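# Sort loose seals into bins according to size

## Task

Place every loose seal in the bin that matches its size. A seal counts only if it stays in its bin on its own, not held there by the robot, and at the end both grippers must have released and pulled away.

## Robot and tools

Robot: two arms, left_arm and right_arm, each with six joints and a parallel gripper. Joint order for every row and every per-joint list in results: waist, shoulder, elbow, wrist pitch, wrist yaw, wrist roll. Wrist pitch and wrist yaw use the opposite sign from the URDF in everything you send and read. Stated ranges use URDF signs: waist -2.880 to 2.880, shoulder 0.000 to 3.142, elbow 0.000 to 3.019, wrist pitch -1.693 to 1.571 (so -1.571 to 1.693 in your numbers), wrist yaw -1.571 to 1.571, wrist roll -2.094 to 2.094 rad. True ends may differ by up to 0.019 rad either way.

Frame: one scene frame for both grippers. Origin on the table surface midway between the arms, +x points out across the table, +z up, left_arm sits toward +y. The names left/right are arm labels, not image sides. Gripper positions are in metres with orientation as a wxyz quaternion; the printed position can be wrong, more so when the arm is stretched far. Fingers extend along the gripper's +z and close along its y; the reported point sits between the pads, about 1 cm short of the fingertips.

execute_actions(actions): a list of actions run one after another; an empty list just returns state and images. Each action is a table of 1 to 15 rows, one row per 1/30 s control step; if fewer than 15 rows, the last row repeats to fill 15 steps. A row is one list of 14 numbers, each in [-1, 1], covering both arms: left_arm's six joint values then its opening, then right_arm's six joint values then its opening. Joint values are offsets, scaled, from the joint angles at the start of that action (not from the previous row); for the first action of a call that means the angles last reported. Scale: 1.0 equals 1.264 rad waist, 1.32 shoulder, 1.276 elbow, 1.83 wrist pitch, 1.686 wrist yaw, 2.022 wrist roll. Opening is absolute: +1 fully open, -1 closed. If an action would push a joint outward beyond its range by over 0.019 rad, that action is rejected for both arms; a malformed action, or a first action failing this check, rejects the whole call. A joint pushed into its real end stops there and the result may say "joint sent to its limit" (absence of that line proves nothing).

Speed caps: each step a joint's target may lead its measured angle by at most 0.264 (waist), 0.32 (shoulder), 0.276 (elbow), 0.33 (wrist pitch), 0.186 (wrist yaw), 0.522 (wrist roll) rad, and an arm's targets are pulled back if they would put its gripper over 70 mm from where it is. Big offsets therefore need several actions; if something is left unfinished, command the remainder rather than waiting. Arms can droop with zero offsets: in the first call of a reply send the offsets that restore the wanted angles, zeros afterwards, and increase the aim if a joint keeps falling short.

move(target, speed, blocking): target is one 14-number row as above, but its joint offsets count from the Joint positions in the most recent result showing them; openings are applied at once. All joints travel in step so each finishes together, giving curved gripper paths with no avoidance of objects or the other arm. speed (0.01 to 2 rad/s, default 0.5) limits the joint with the longest way to go; paths last 0.5 to 10 s and are cut off at 10 s. Faster moves and targets set deeper past a contact hit and press harder. blocking=false returns after 0.5 s while motion continues; then use wait or stop before any other motion call. The result adds a "move:" line: ending (done, off_target, moving, held, fault), limits=held or limits=none, and each arm's joint farthest from target. To keep a pressing arm pressing, send offsets from its Joint positions to its Joint targets.

wait(seconds): 0 to 10, holds the last command; returns early if a running move ends. stop(): brakes the current move; fingers continue. zoom_image(camera, region): camera is one of cam_head_left, cam_head_right, cam_high, cam_low, cam_left_wrist, cam_right_wrist (all 504x504); region is [x0, y0, x1, y1] pixels from the top-left, at most 504 by 504. finished_scene(scene): pass the current scene's number to end it irreversibly; it reports success.

Results: the state line gives each gripper's pose; Joint positions (rad) and Joint velocities (rad/s) per arm, each ending with finger gap in m (0.094 when fully open); Joint targets shows current driven angles; grip_measured gives the opening on the command scale (each gripper's reading may be off by about 1 mm). Calls that ran actions list joint angles at some steps, with HELD marking steps where an arm was held back. "joint command not followed" means the clearance check altered targets. Joint torques are raw drive outputs with offsets and noise. MOTOR HOT appears from 85 °C; at 100 °C an OVER-TEMPERATURE FAULT drops that arm. FAULT lines mark stops.

Grasping: to hold, command an opening about 0.03 below grip_measured; smaller gaps grip more lightly. Pads give roughly 50 to 62 N, less on parts thinner than about 2 mm.

Avoid: knocking or placing anything off the table, dropping, slamming, hard pushes, and arms striking each other. Objects may be briefly tugged or pushed by outside disturbances. The robot holds its last command while you think. Finish with seals resting in bins, grippers opened and moved away.

Each tool is called after ">>>" as a command line: name --argument value for each argument, lists and objects as JSON in quotes; but a table of rows of numbers goes row by row, as --pt "numbers of a row", without its own name.

## Session

>>> execute_actions --actions '[]'

Scene clock: 0.00 s.
left_arm: end_effector_position=(+0.4578, +0.1094, +0.2690) grip_measured=+1.000 end_effector_quat_wxyz=(+0.531, +0.650, +0.540, +0.060) | right_arm: end_effector_position=(+0.0982, +0.0572, +0.2192) grip_measured=+1.000 end_effector_quat_wxyz=(-0.039, -0.171, +0.980, +0.097)
Joint names: [waist, shoulder, elbow, wrist pitch, wrist yaw, wrist roll]
Joint positions: left_arm=[-0.483  1.041  0.738  0.186 -0.421  1.205  0.094] | right_arm=[1.084 1.178 1.058 1.326 0.167 0.86  0.094]
Joint velocities: left_arm=[ 0.005  0.005 -0.002  0.007  0.007 -0.095  0.   ] | right_arm=[-0.005 -0.015  0.007 -0.002 -0.022  0.007  0.   ]
Joint torques (N m, as the arm reports them, + toward a larger Joint positions number): no reading
Motor temperatures (°C, as the motors report them): left_arm=[22 23 23 22 22 22] | right_arm=[24 22 22 22 23 25]
Joint targets: left_arm=[-0.483 1.040 0.764 0.181 -0.422 1.205] | right_arm=[1.084 1.174 1.088 1.323 0.167 0.860]

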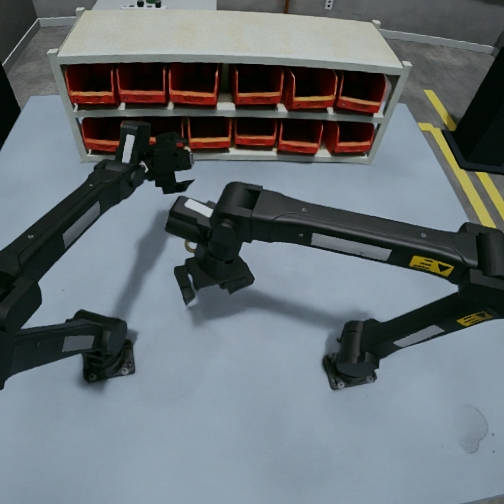

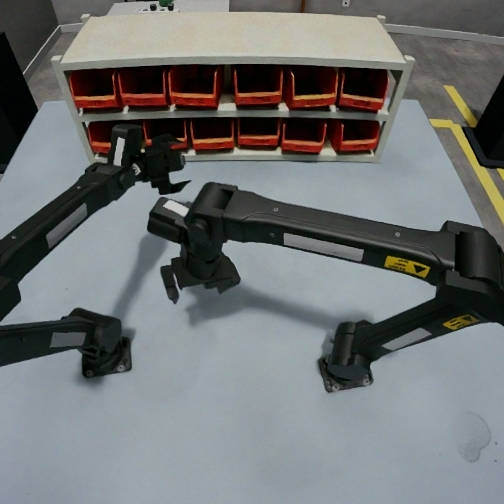

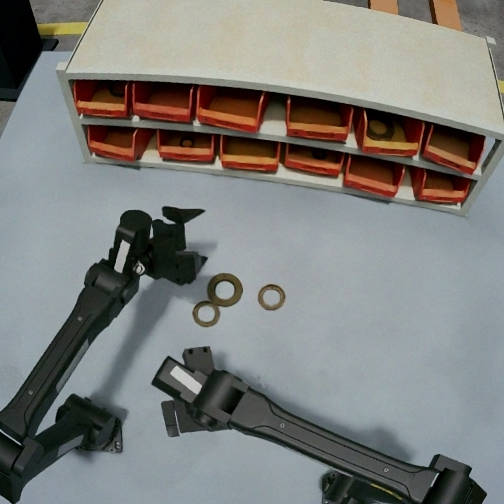

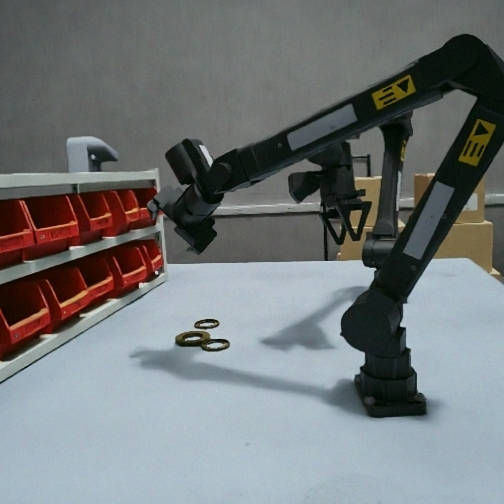

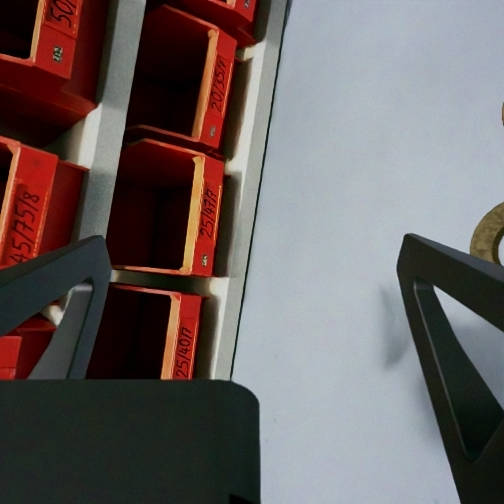

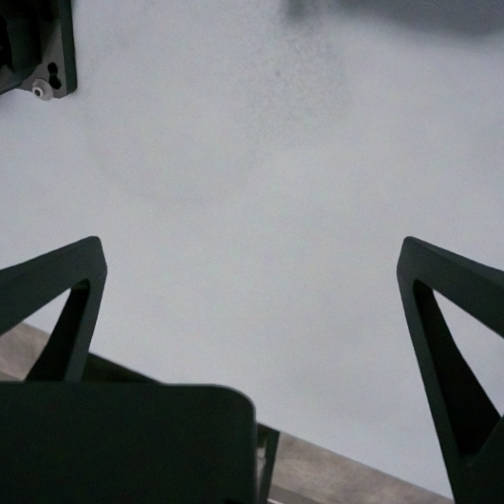

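>>> move --target '[0.382,0,0,0.59,0.25,-0.596,1,-0.858,0,0,0,-0.099,-0.425,1]' --speed 0.8

>>> move --target '[0,0.3,0.3,0,0,0,1,0,0,0,-0.7,0,0,1]' --speed 0.8

Scene clock: 6.00 s.
left_arm: end_effector_position=(+0.2927, +0.3545, +0.1301) grip_measured=+1.000 end_effector_quat_wxyz=(+0.006, -0.084, +0.996, -0.001) | right_arm: end_effector_position=(+0.3438, -0.2415, +0.2169) grip_measured=+1.000 end_effector_quat_wxyz=(+0.063, -0.047, +0.997, +0.004)
Joint names: [waist, shoulder, elbow, wrist pitch, wrist yaw, wrist roll]
Joint positions: left_arm=[-0.01   1.041  0.733  1.251 -0.003  0.01   0.094] | right_arm=[-0.006  1.178  1.058  1.326  0.     0.011  0.094]
Joint velocities: left_arm=[ 0.005 -0.005 -0.007  0.012 -0.051  0.022  0.   ] | right_arm=[-0.005 -0.015  0.002  0.017  0.022 -0.066  0.   ]
Joint torques (N m, as the arm reports them, + toward a larger Joint positions number): left_arm=[ 0.89 -3.51  9.57  0.17  0.14 -0.07] | right_arm=[ 0.43 -7.23  9.55 -0.59 -0.02  0.05]
Motor temperatures (°C, as the motors report them): left_arm=[22 23 25 22 22 22] | right_arm=[24 22 24 22 23 25]
Joint targets: left_arm=[-0.000 1.041 0.738 1.266 0.000 -0.000] | right_arm=[-0.001 1.178 1.058 1.326 0.000 0.001]
move: done; limits=none; left_arm: farthest joint: the wrist pitch, 0.014 radians from its target (1.080 radians at the start); right_arm: farthest joint: the wrist roll, 0.010 radians from its target (0.860 radians at the start)

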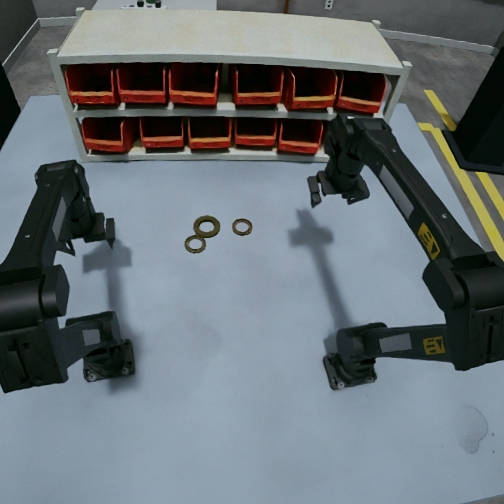

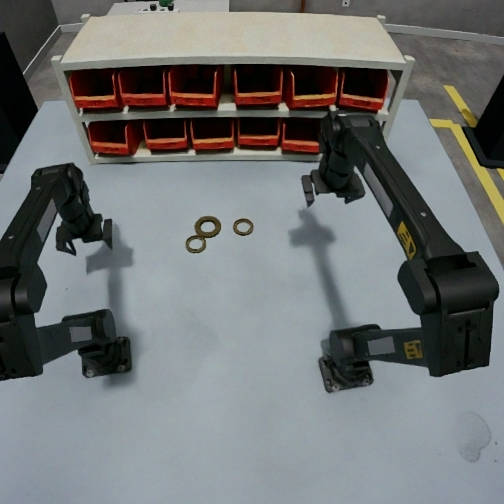

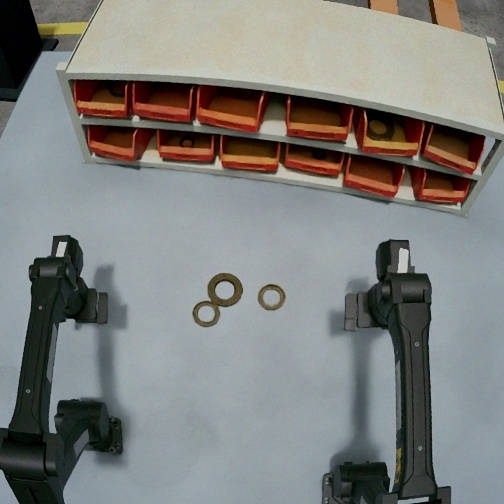

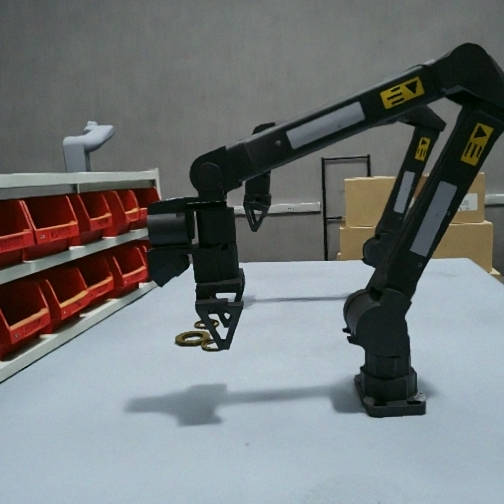

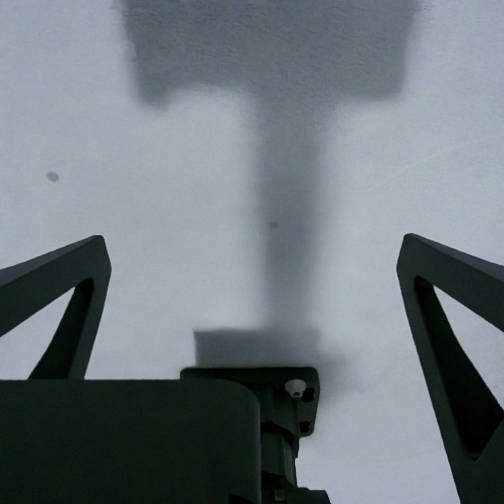

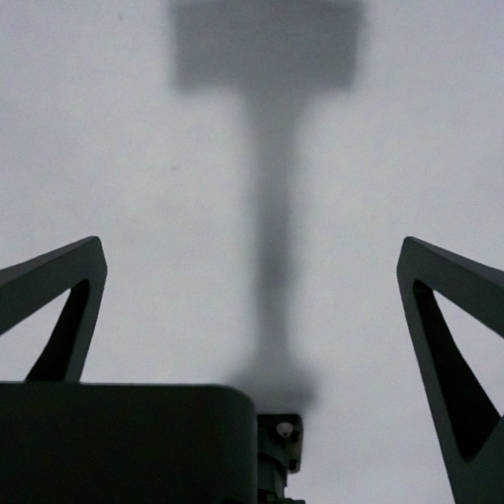

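Scene clock: 8.07 s.
left_arm: end_effector_position=(+0.4204, +0.3774, +0.1395) grip_measured=+1.000 end_effector_quat_wxyz=(-0.014, -0.084, +0.996, -0.003) | right_arm: end_effector_position=(+0.5532, -0.2193, +0.4132) grip_measured=+1.000 end_effector_quat_wxyz=(+0.634, -0.037, +0.771, +0.037)
Joint names: [waist, shoulder, elbow, wrist pitch, wrist yaw, wrist roll]
Joint positions: left_arm=[-0.01   1.423  1.076  1.251 -0.003  0.01   0.094] | right_arm=[-0.006  1.178  1.058  0.075  0.     0.011  0.094]
Joint velocities: left_arm=[-0.005 -0.015  0.007 -0.002 -0.051 -0.007  0.   ] | right_arm=[ 0.005 -0.015  0.007 -0.002  0.051 -0.007  0.   ]
Joint torques (N m, as the arm reports them, + toward a larger Joint positions number): left_arm=[ 0.34 -8.15 12.54 -0.41  0.02 -0.01] | right_arm=[ 0.35 -8.35 10.79 -3.1   0.    0.1 ]
Motor temperatures (°C, as the motors report them): left_arm=[22 23 25 22 22 22] | right_arm=[24 23 24 22 23 25]
Joint targets: left_arm=[-0.010 1.438 1.116 1.251 -0.003 0.010] | right_arm=[-0.006 1.178 1.058 0.044 0.000 0.011]
move: off_target (left_arm, right_arm); limits=none; left_arm: farthest joint: the elbow, 0.040 radians from its target (0.382 radians at the start); right_arm: farthest joint: the wrist pitch, 0.030 radians from its target (1.281 radians at the start)

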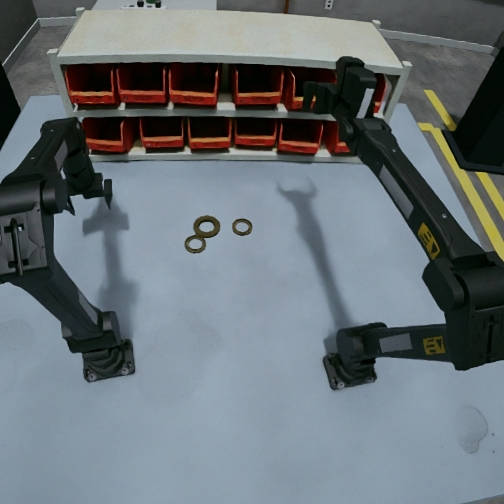

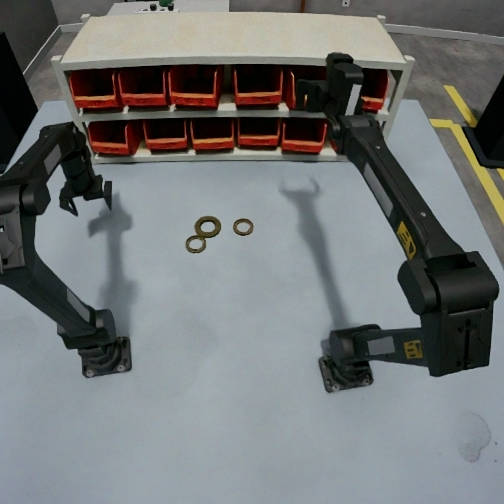

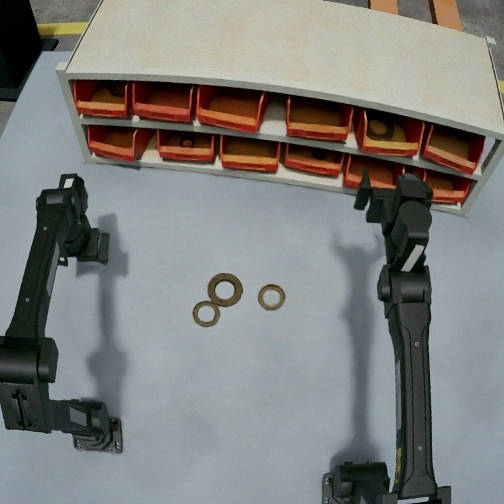

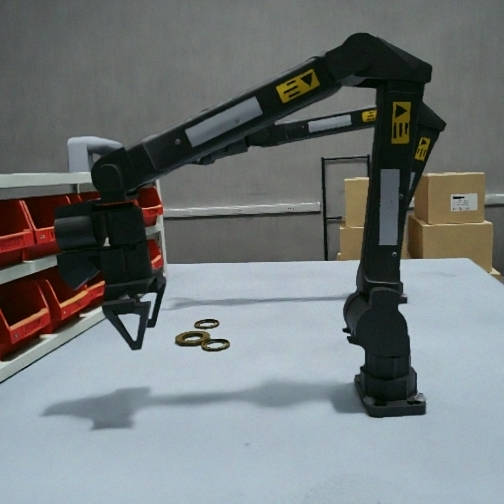

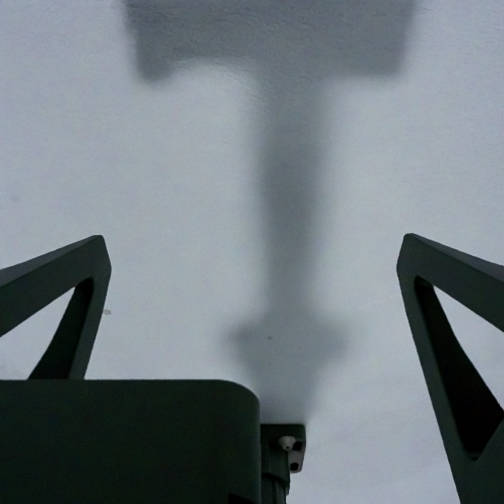

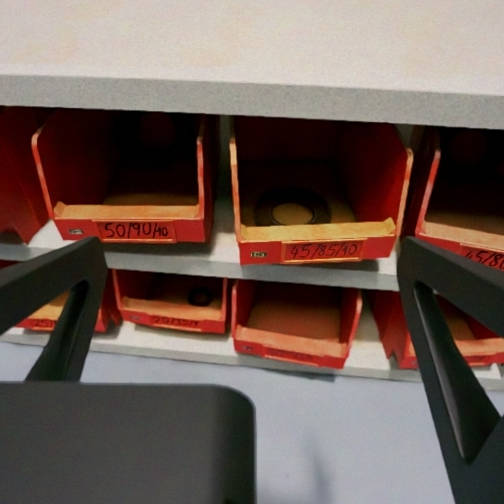

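>>> zoom_image --camera "cam_high" --region '[170,250,310,340]'

>>> zoom_image --camera "cam_head_left" --region '[50,50,240,170]'

>>> zoom_image --camera "cam_head_left" --region '[210,50,400,170]'

>>> zoom_image --camera "cam_high" --region '[60,70,504,220]'

Region (170, 250, 310, 340) of cam_high's 504x504 image, scaled by 3.600, with more detail than that image has; it fills the top 324 rows of this view, and the rest is white.

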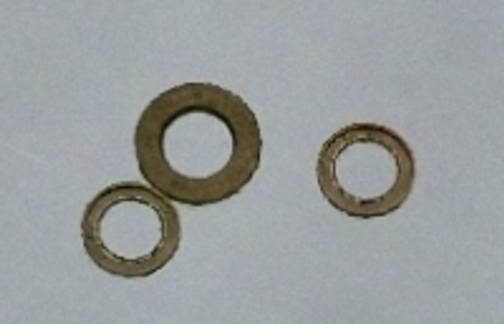

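Region (50, 50, 240, 170) of cam_head_left's 504x504 image, scaled by 2.653, with more detail than that image has; it fills the top 318 rows of this view, and the rest is white.

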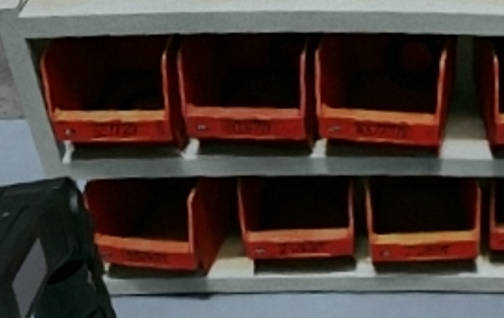

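Region (210, 50, 400, 170) of cam_head_left's 504x504 image, scaled by 2.653, with more detail than that image has; it fills the top 318 rows of this view, and the rest is white.

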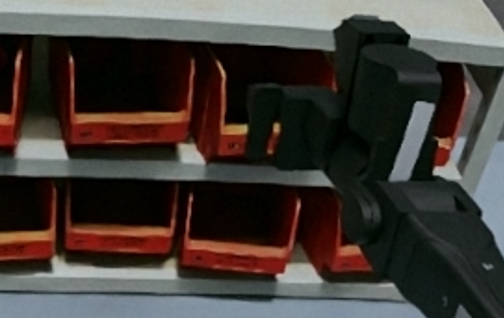

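Region (60, 70, 504, 220) of cam_high's 504x504 image, scaled by 1.135, with more detail than that image has; it fills the top 170 rows of this view, and the rest is white.

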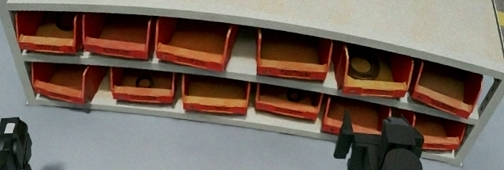

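>>> move --target '[0,-0.4,-0.33,0,0,0,1,0.5,0,-0.1,0,-0.2,0,1]' --speed 0.8

>>> move --target '[0,0,0,-0.6,0,0,1,-0.1,0,0.05,0.55,0.2,0,1]' --speed 0.8

Scene clock: 19.40 s.
left_arm: end_effector_position=(+0.2632, +0.3492, +0.1294) grip_measured=+1.000 end_effector_quat_wxyz=(+0.035, -0.083, +0.996, +0.002) | right_arm: end_effector_position=(+0.4266, +0.0435, +0.3381) grip_measured=+1.000 end_effector_quat_wxyz=(+0.586, -0.197, +0.781, +0.088)
Joint names: [waist, shoulder, elbow, wrist pitch, wrist yaw, wrist roll]
Joint positions: left_arm=[-0.01   0.897  0.648  1.251 -0.003  0.01   0.094] | right_arm=[ 0.636  1.178  0.931  0.075 -0.335  0.011  0.094]
Joint velocities: left_arm=[-0.005 -0.005 -0.022 -0.007  0.007  0.007  0.   ] | right_arm=[-0.005 -0.005 -0.007 -0.002  0.037 -0.037  0.   ]
Joint torques (N m, as the arm reports them, + toward a larger Joint positions number): left_arm=[ 0.23 -1.74 10.08 -0.63  0.03 -0.01] | right_arm=[-0.27 -8.93 10.57 -1.79 -0.14  0.11]
Motor temperatures (°C, as the motors report them): left_arm=[22 23 27 22 22 22] | right_arm=[24 23 25 22 23 25]
Joint targets: left_arm=[-0.010 0.895 0.655 1.251 -0.003 0.010] | right_arm=[0.626 1.178 0.931 0.075 -0.337 0.011]
move: done; limits=none; left_arm: farthest joint: the elbow, 0.007 radians from its target (0.421 radians at the start); right_arm: farthest joint: the waist, 0.010 radians from its target (0.632 radians at the start)

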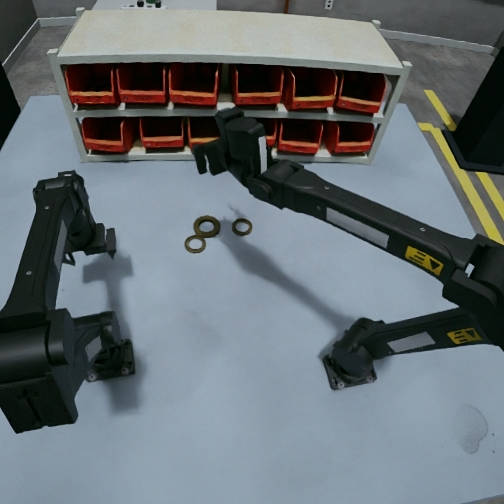

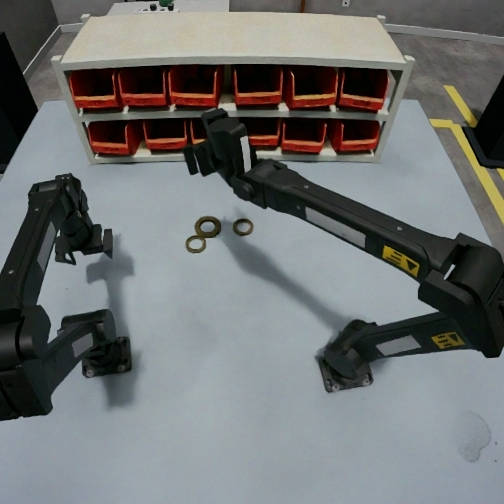

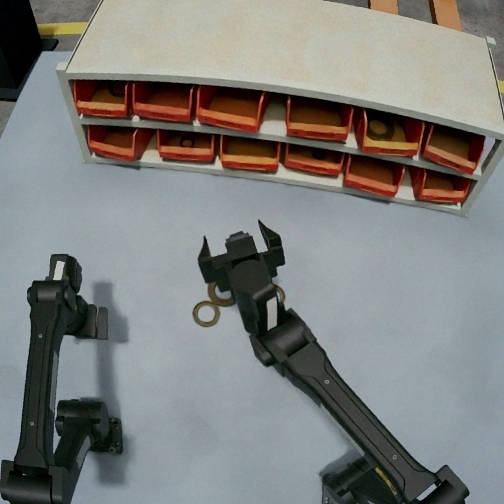

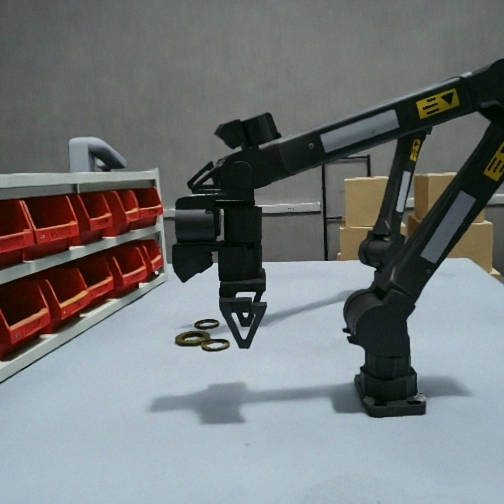

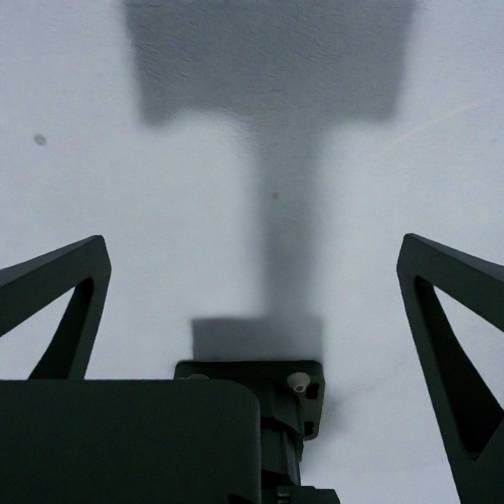

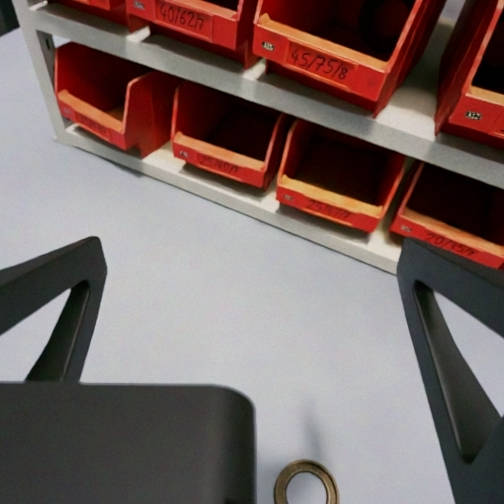

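Scene clock: 21.27 s.
left_arm: end_effector_position=(+0.4652, +0.3855, +0.2687) grip_measured=+1.000 end_effector_quat_wxyz=(+0.536, -0.070, +0.840, +0.049) | right_arm: end_effector_position=(+0.2970, -0.0582, +0.1752) grip_measured=+1.000 end_effector_quat_wxyz=(+0.122, -0.303, +0.944, +0.041)
Joint names: [waist, shoulder, elbow, wrist pitch, wrist yaw, wrist roll]
Joint positions: left_arm=[-0.01   0.897  0.642  0.179 -0.003  0.01   0.094] | right_arm=[0.521 1.178 0.931 1.066 0.    0.011 0.094]
Joint velocities: left_arm=[-0.005  0.005  0.002 -0.012 -0.007 -0.066  0.   ] | right_arm=[-0.015 -0.005  0.002  0.022 -0.037 -0.081  0.   ]
Joint torques (N m, as the arm reports them, + toward a larger Joint positions number): left_arm=[ 0.41 -3.21 11.24 -3.57  0.03  0.  ] | right_arm=[-0.67 -7.14 15.04 -0.23  0.07  0.1 ]
Motor temperatures (°C, as the motors report them): left_arm=[22 23 27 22 22 22] | right_arm=[24 23 26 22 23 25]
Joint targets: left_arm=[-0.010 0.897 0.648 0.153 -0.003 0.010] | right_arm=[0.510 1.178 0.994 1.081 0.002 0.011]
move: off_target (left_arm, right_arm); limits=none; left_arm: farthest joint: the wrist pitch, 0.026 radians from its target (1.098 radians at the start); right_arm: farthest joint: the elbow, 0.064 radians from its target (0.064 radians at the start)

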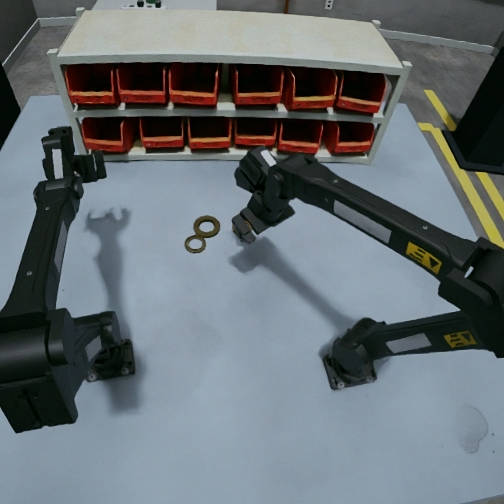

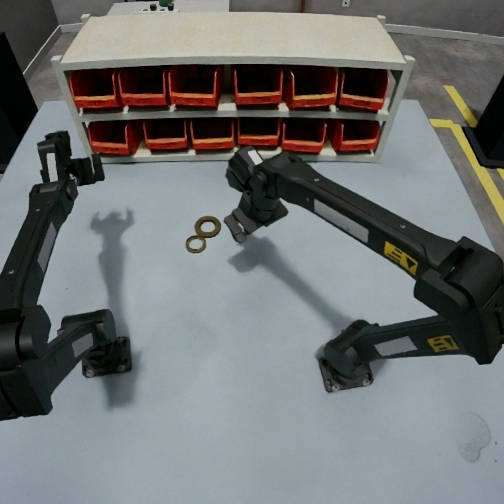

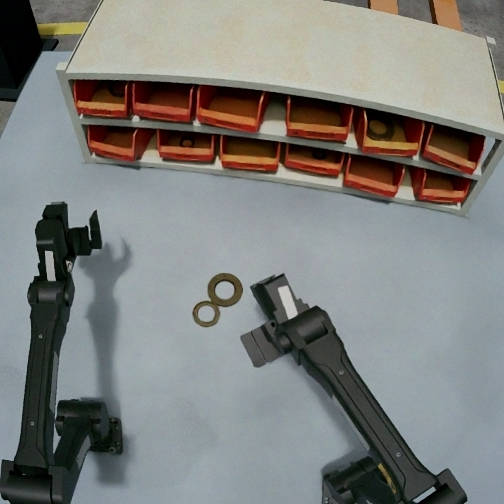

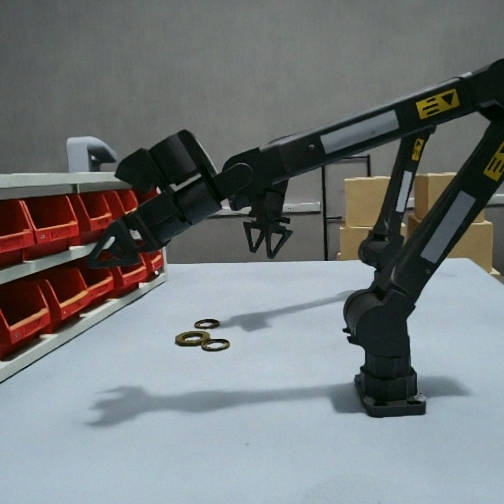

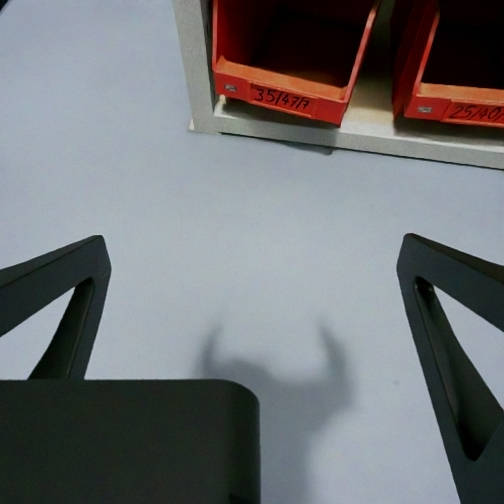

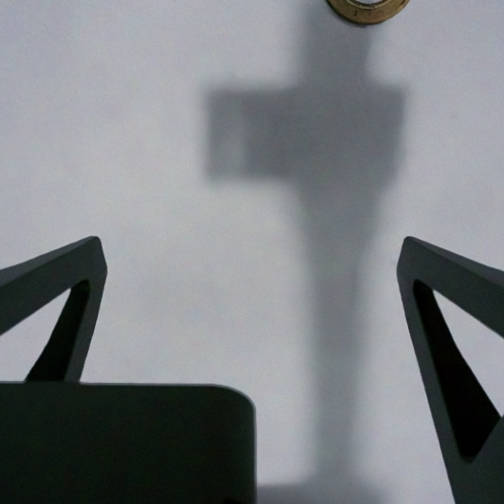

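>>> move --target '[-0.1,0,0.05,-0.12,0,0,1,-0.08,0.138,-0.22,-0.479,0,0,1]' --speed 0.8

Scene clock: 31.40 s.
left_arm: end_effector_position=(+0.4894, +0.3383, +0.3241) grip_measured=+1.000 end_effector_quat_wxyz=(+0.623, -0.020, +0.781, +0.022) | right_arm: end_effector_position=(+0.3793, -0.0483, +0.0699) grip_measured=+1.000 end_effector_quat_wxyz=(+0.305, -0.249, +0.915, +0.086)
Joint names: [waist, shoulder, elbow, wrist pitch, wrist yaw, wrist roll]
Joint positions: left_arm=[-0.123  0.897  0.659 -0.015 -0.003  0.01   0.094] | right_arm=[0.43  1.359 0.65  0.216 0.    0.011 0.094]
Joint velocities: left_arm=[-0.005 -0.015  0.007  0.002  0.037 -0.066  0.   ] | right_arm=[-0.015 -0.005  0.002 -0.002  0.007  0.022  0.   ]
Joint torques (N m, as the arm reports them, + toward a larger Joint positions number): left_arm=[-0.42 -2.7  15.05 -3.65  0.04 -0.01] | right_arm=[-0.61 -8.15  8.19 -2.43  0.    0.08]
Motor temperatures (°C, as the motors report them): left_arm=[22 23 28 22 22 22] | right_arm=[24 23 27 22 23 25]
Joint targets: left_arm=[-0.137 0.897 0.706 -0.040 -0.003 0.010] | right_arm=[0.419 1.360 0.650 0.189 0.000 0.011]
move: off_target (left_arm, right_arm); limits=none; left_arm: farthest joint: the elbow, 0.047 radians from its target (0.064 radians at the start); right_arm: farthest joint: the wrist pitch, 0.026 radians from its target (0.877 radians at the start)

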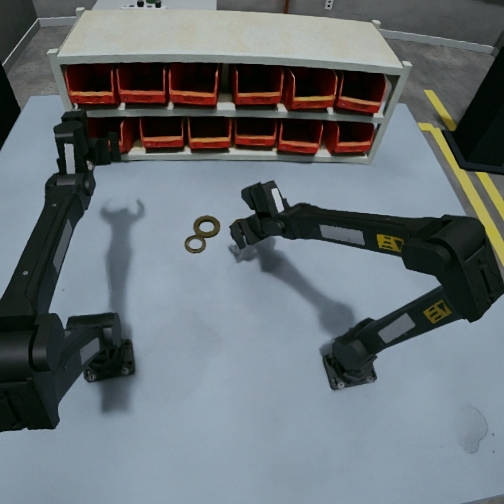

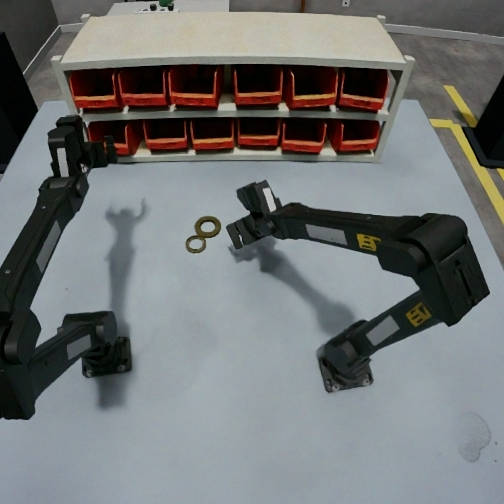

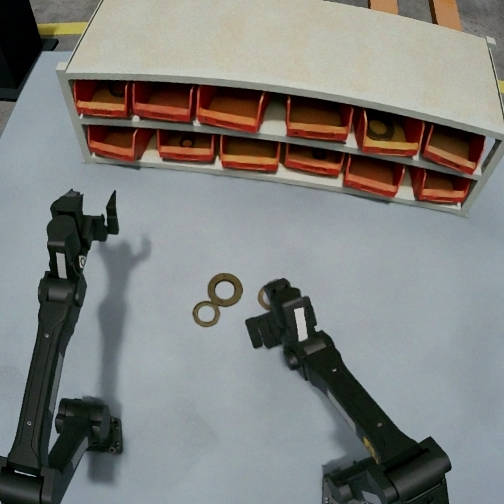

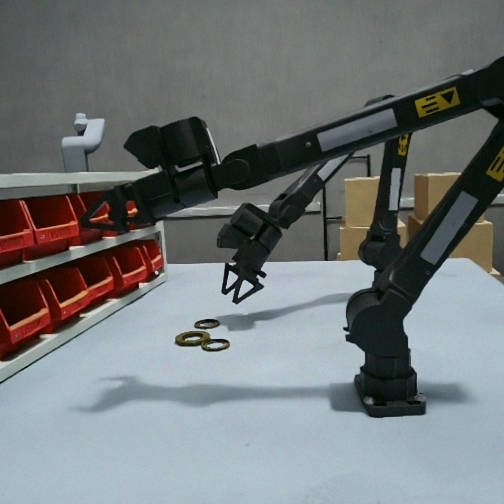

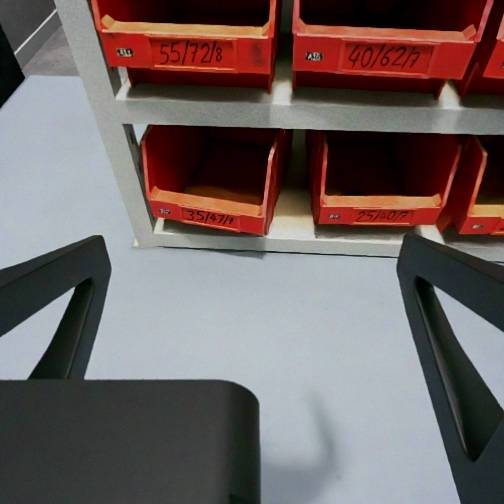

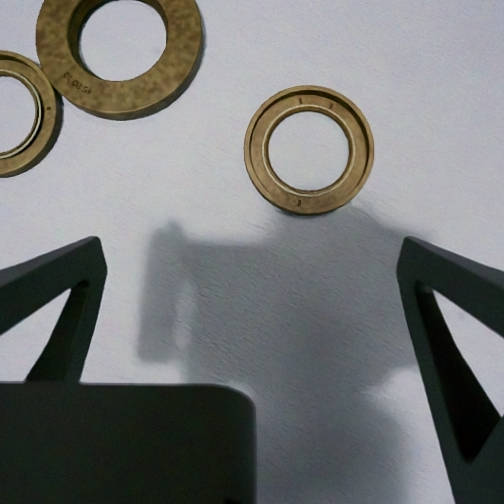

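>>> move --target '[-0.3,0,0,0.1,0,0,1,-0.5,-0.1,0.05,0,0,0,1]' --speed 0.8

>>> move --target '[-0.22,0.169,-0.158,0.04,0,0,1,0,0,0,0,0,0,1]' --speed 0.6

Scene clock: 37.70 s.
left_arm: end_effector_position=(+0.4562, +0.1772, +0.2824) grip_measured=+1.000 end_effector_quat_wxyz=(+0.548, +0.132, +0.822, -0.083) | right_arm: end_effector_position=(+0.4472, -0.3231, +0.1256) grip_measured=+1.000 end_effector_quat_wxyz=(+0.378, +0.051, +0.924, -0.017)
Joint names: [waist, shoulder, elbow, wrist pitch, wrist yaw, wrist roll]
Joint positions: left_arm=[-0.496  0.897  0.655  0.153 -0.003  0.01   0.094] | right_arm=[-0.21   1.236  0.656  0.216 -0.001  0.011  0.094]
Joint velocities: left_arm=[-0.005 -0.015 -0.007 -0.012  0.022  0.022  0.   ] | right_arm=[-0.005 -0.005 -0.002  0.012 -0.022 -0.007  0.   ]
Joint torques (N m, as the arm reports them, + toward a larger Joint positions number): left_arm=[ 0.33 -3.13 11.15 -1.55  0.05  0.  ] | right_arm=[ 0.56 -8.46 14.   -1.52  0.02  0.1 ]
Motor temperatures (°C, as the motors report them): left_arm=[22 23 29 22 22 22] | right_arm=[24 23 27 22 23 25]
Joint targets: left_arm=[-0.502 0.897 0.658 0.168 -0.003 0.010] | right_arm=[-0.202 1.227 0.714 0.216 0.000 0.011]
move: off_target (right_arm); limits=none; left_arm: farthest joint: the wrist pitch, 0.015 radians from its target (0.183 radians at the start); right_arm: farthest joint: the elbow, 0.057 radians from its target (0.064 radians at the start)

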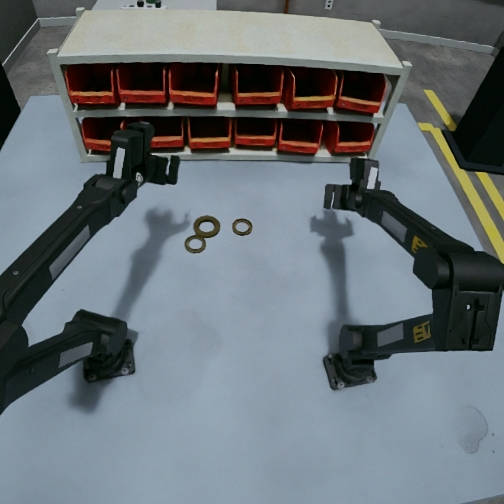

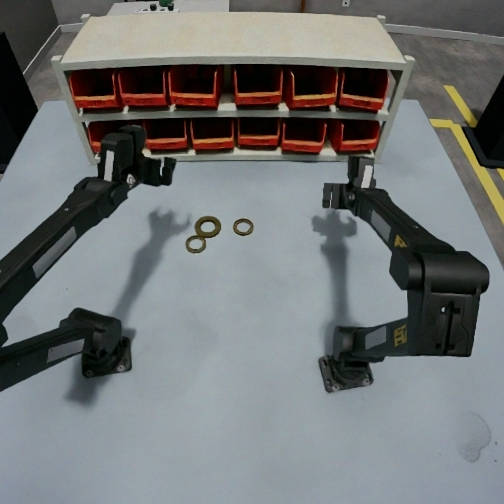

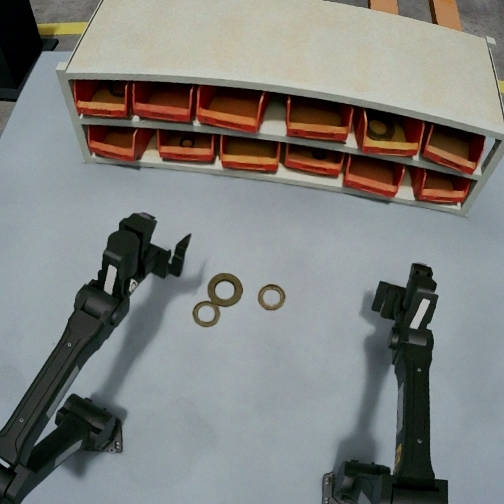

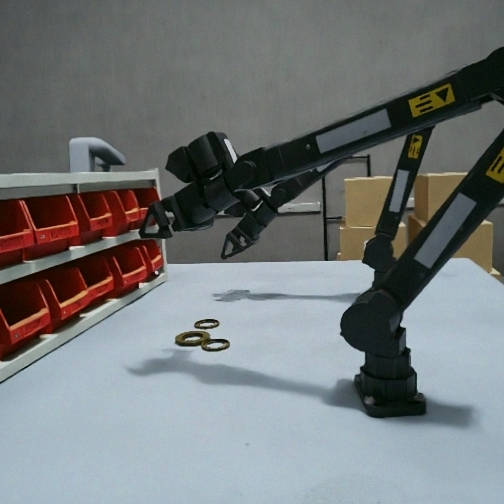

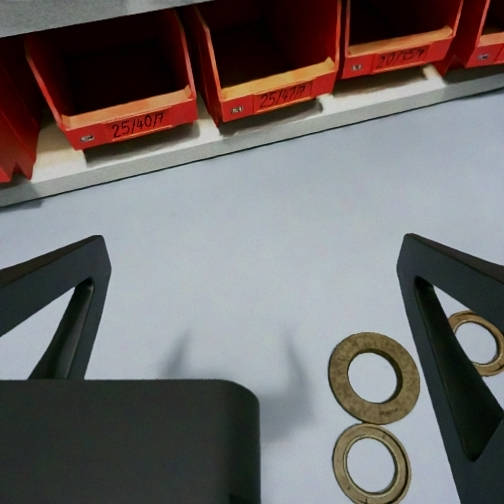

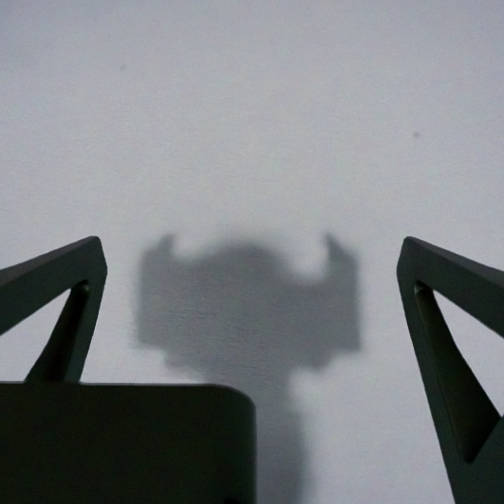

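Scene clock: 38.57 s.
left_arm: end_effector_position=(+0.3467, +0.1082, +0.0666) grip_measured=+1.000 end_effector_quat_wxyz=(+0.315, +0.276, +0.903, -0.094) | right_arm: end_effector_position=(+0.4472, -0.3231, +0.1256) grip_measured=+1.000 end_effector_quat_wxyz=(+0.378, +0.051, +0.924, -0.017)
Joint names: [waist, shoulder, elbow, wrist pitch, wrist yaw, wrist roll]
Joint positions: left_arm=[-0.769  1.121  0.436  0.217 -0.003  0.01   0.094] | right_arm=[-0.21   1.236  0.656  0.216 -0.001  0.011  0.094]
Joint velocities: left_arm=[-0.015 -0.005 -0.002 -0.002  0.007 -0.139  0.   ] | right_arm=[ 0.005 -0.024 -0.007 -0.012  0.007  0.11   0.   ]
Joint torques (N m, as the arm reports them, + toward a larger Joint positions number): left_arm=[-0.33 -3.34  9.91 -1.34  0.03 -0.01] | right_arm=[ 0.14 -7.25  8.99 -1.55 -0.02  0.1 ]
Motor temperatures (°C, as the motors report them): left_arm=[22 23 29 22 22 22] | right_arm=[24 23 27 22 23 25]
Joint targets: left_arm=[-0.774 1.120 0.453 0.226 -0.003 0.010] | right_arm=[-0.210 1.236 0.656 0.216 -0.001 0.011]
move: done; limits=none; left_arm: farthest joint: the elbow, 0.017 radians from its target (0.201 radians at the start); right_arm: farthest joint: the waist, 0.000 radians from its target (0.000 radians at the start)

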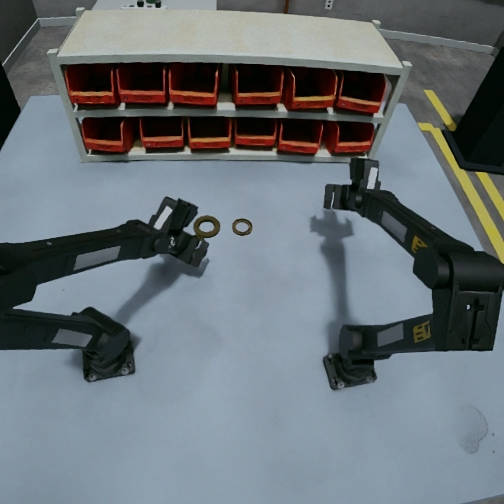

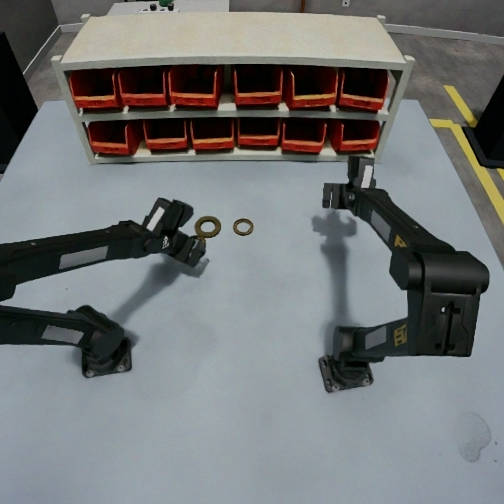

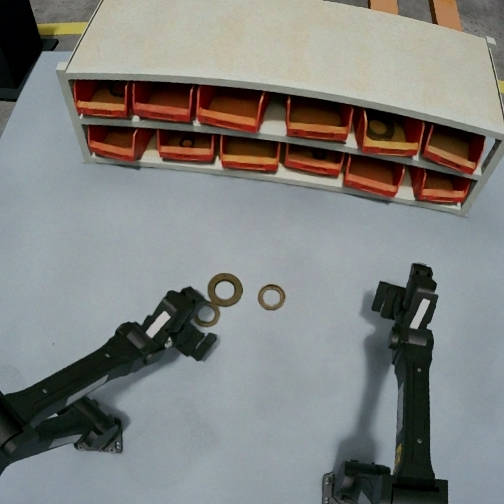

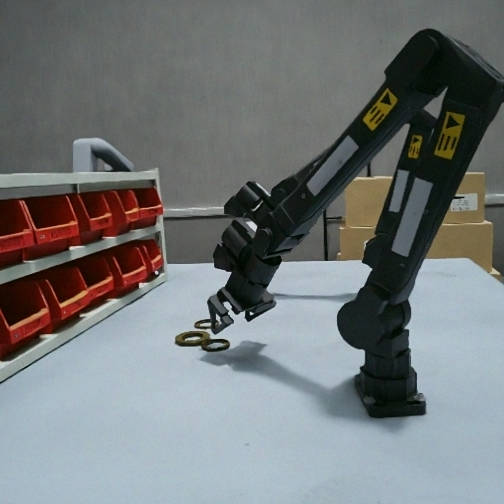

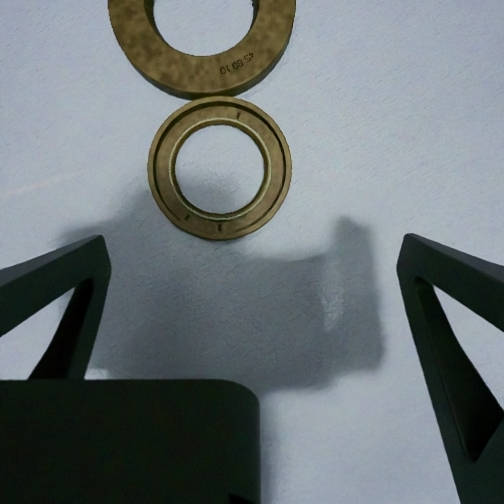

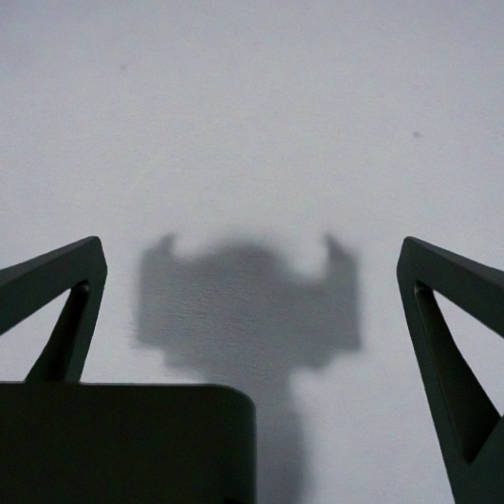

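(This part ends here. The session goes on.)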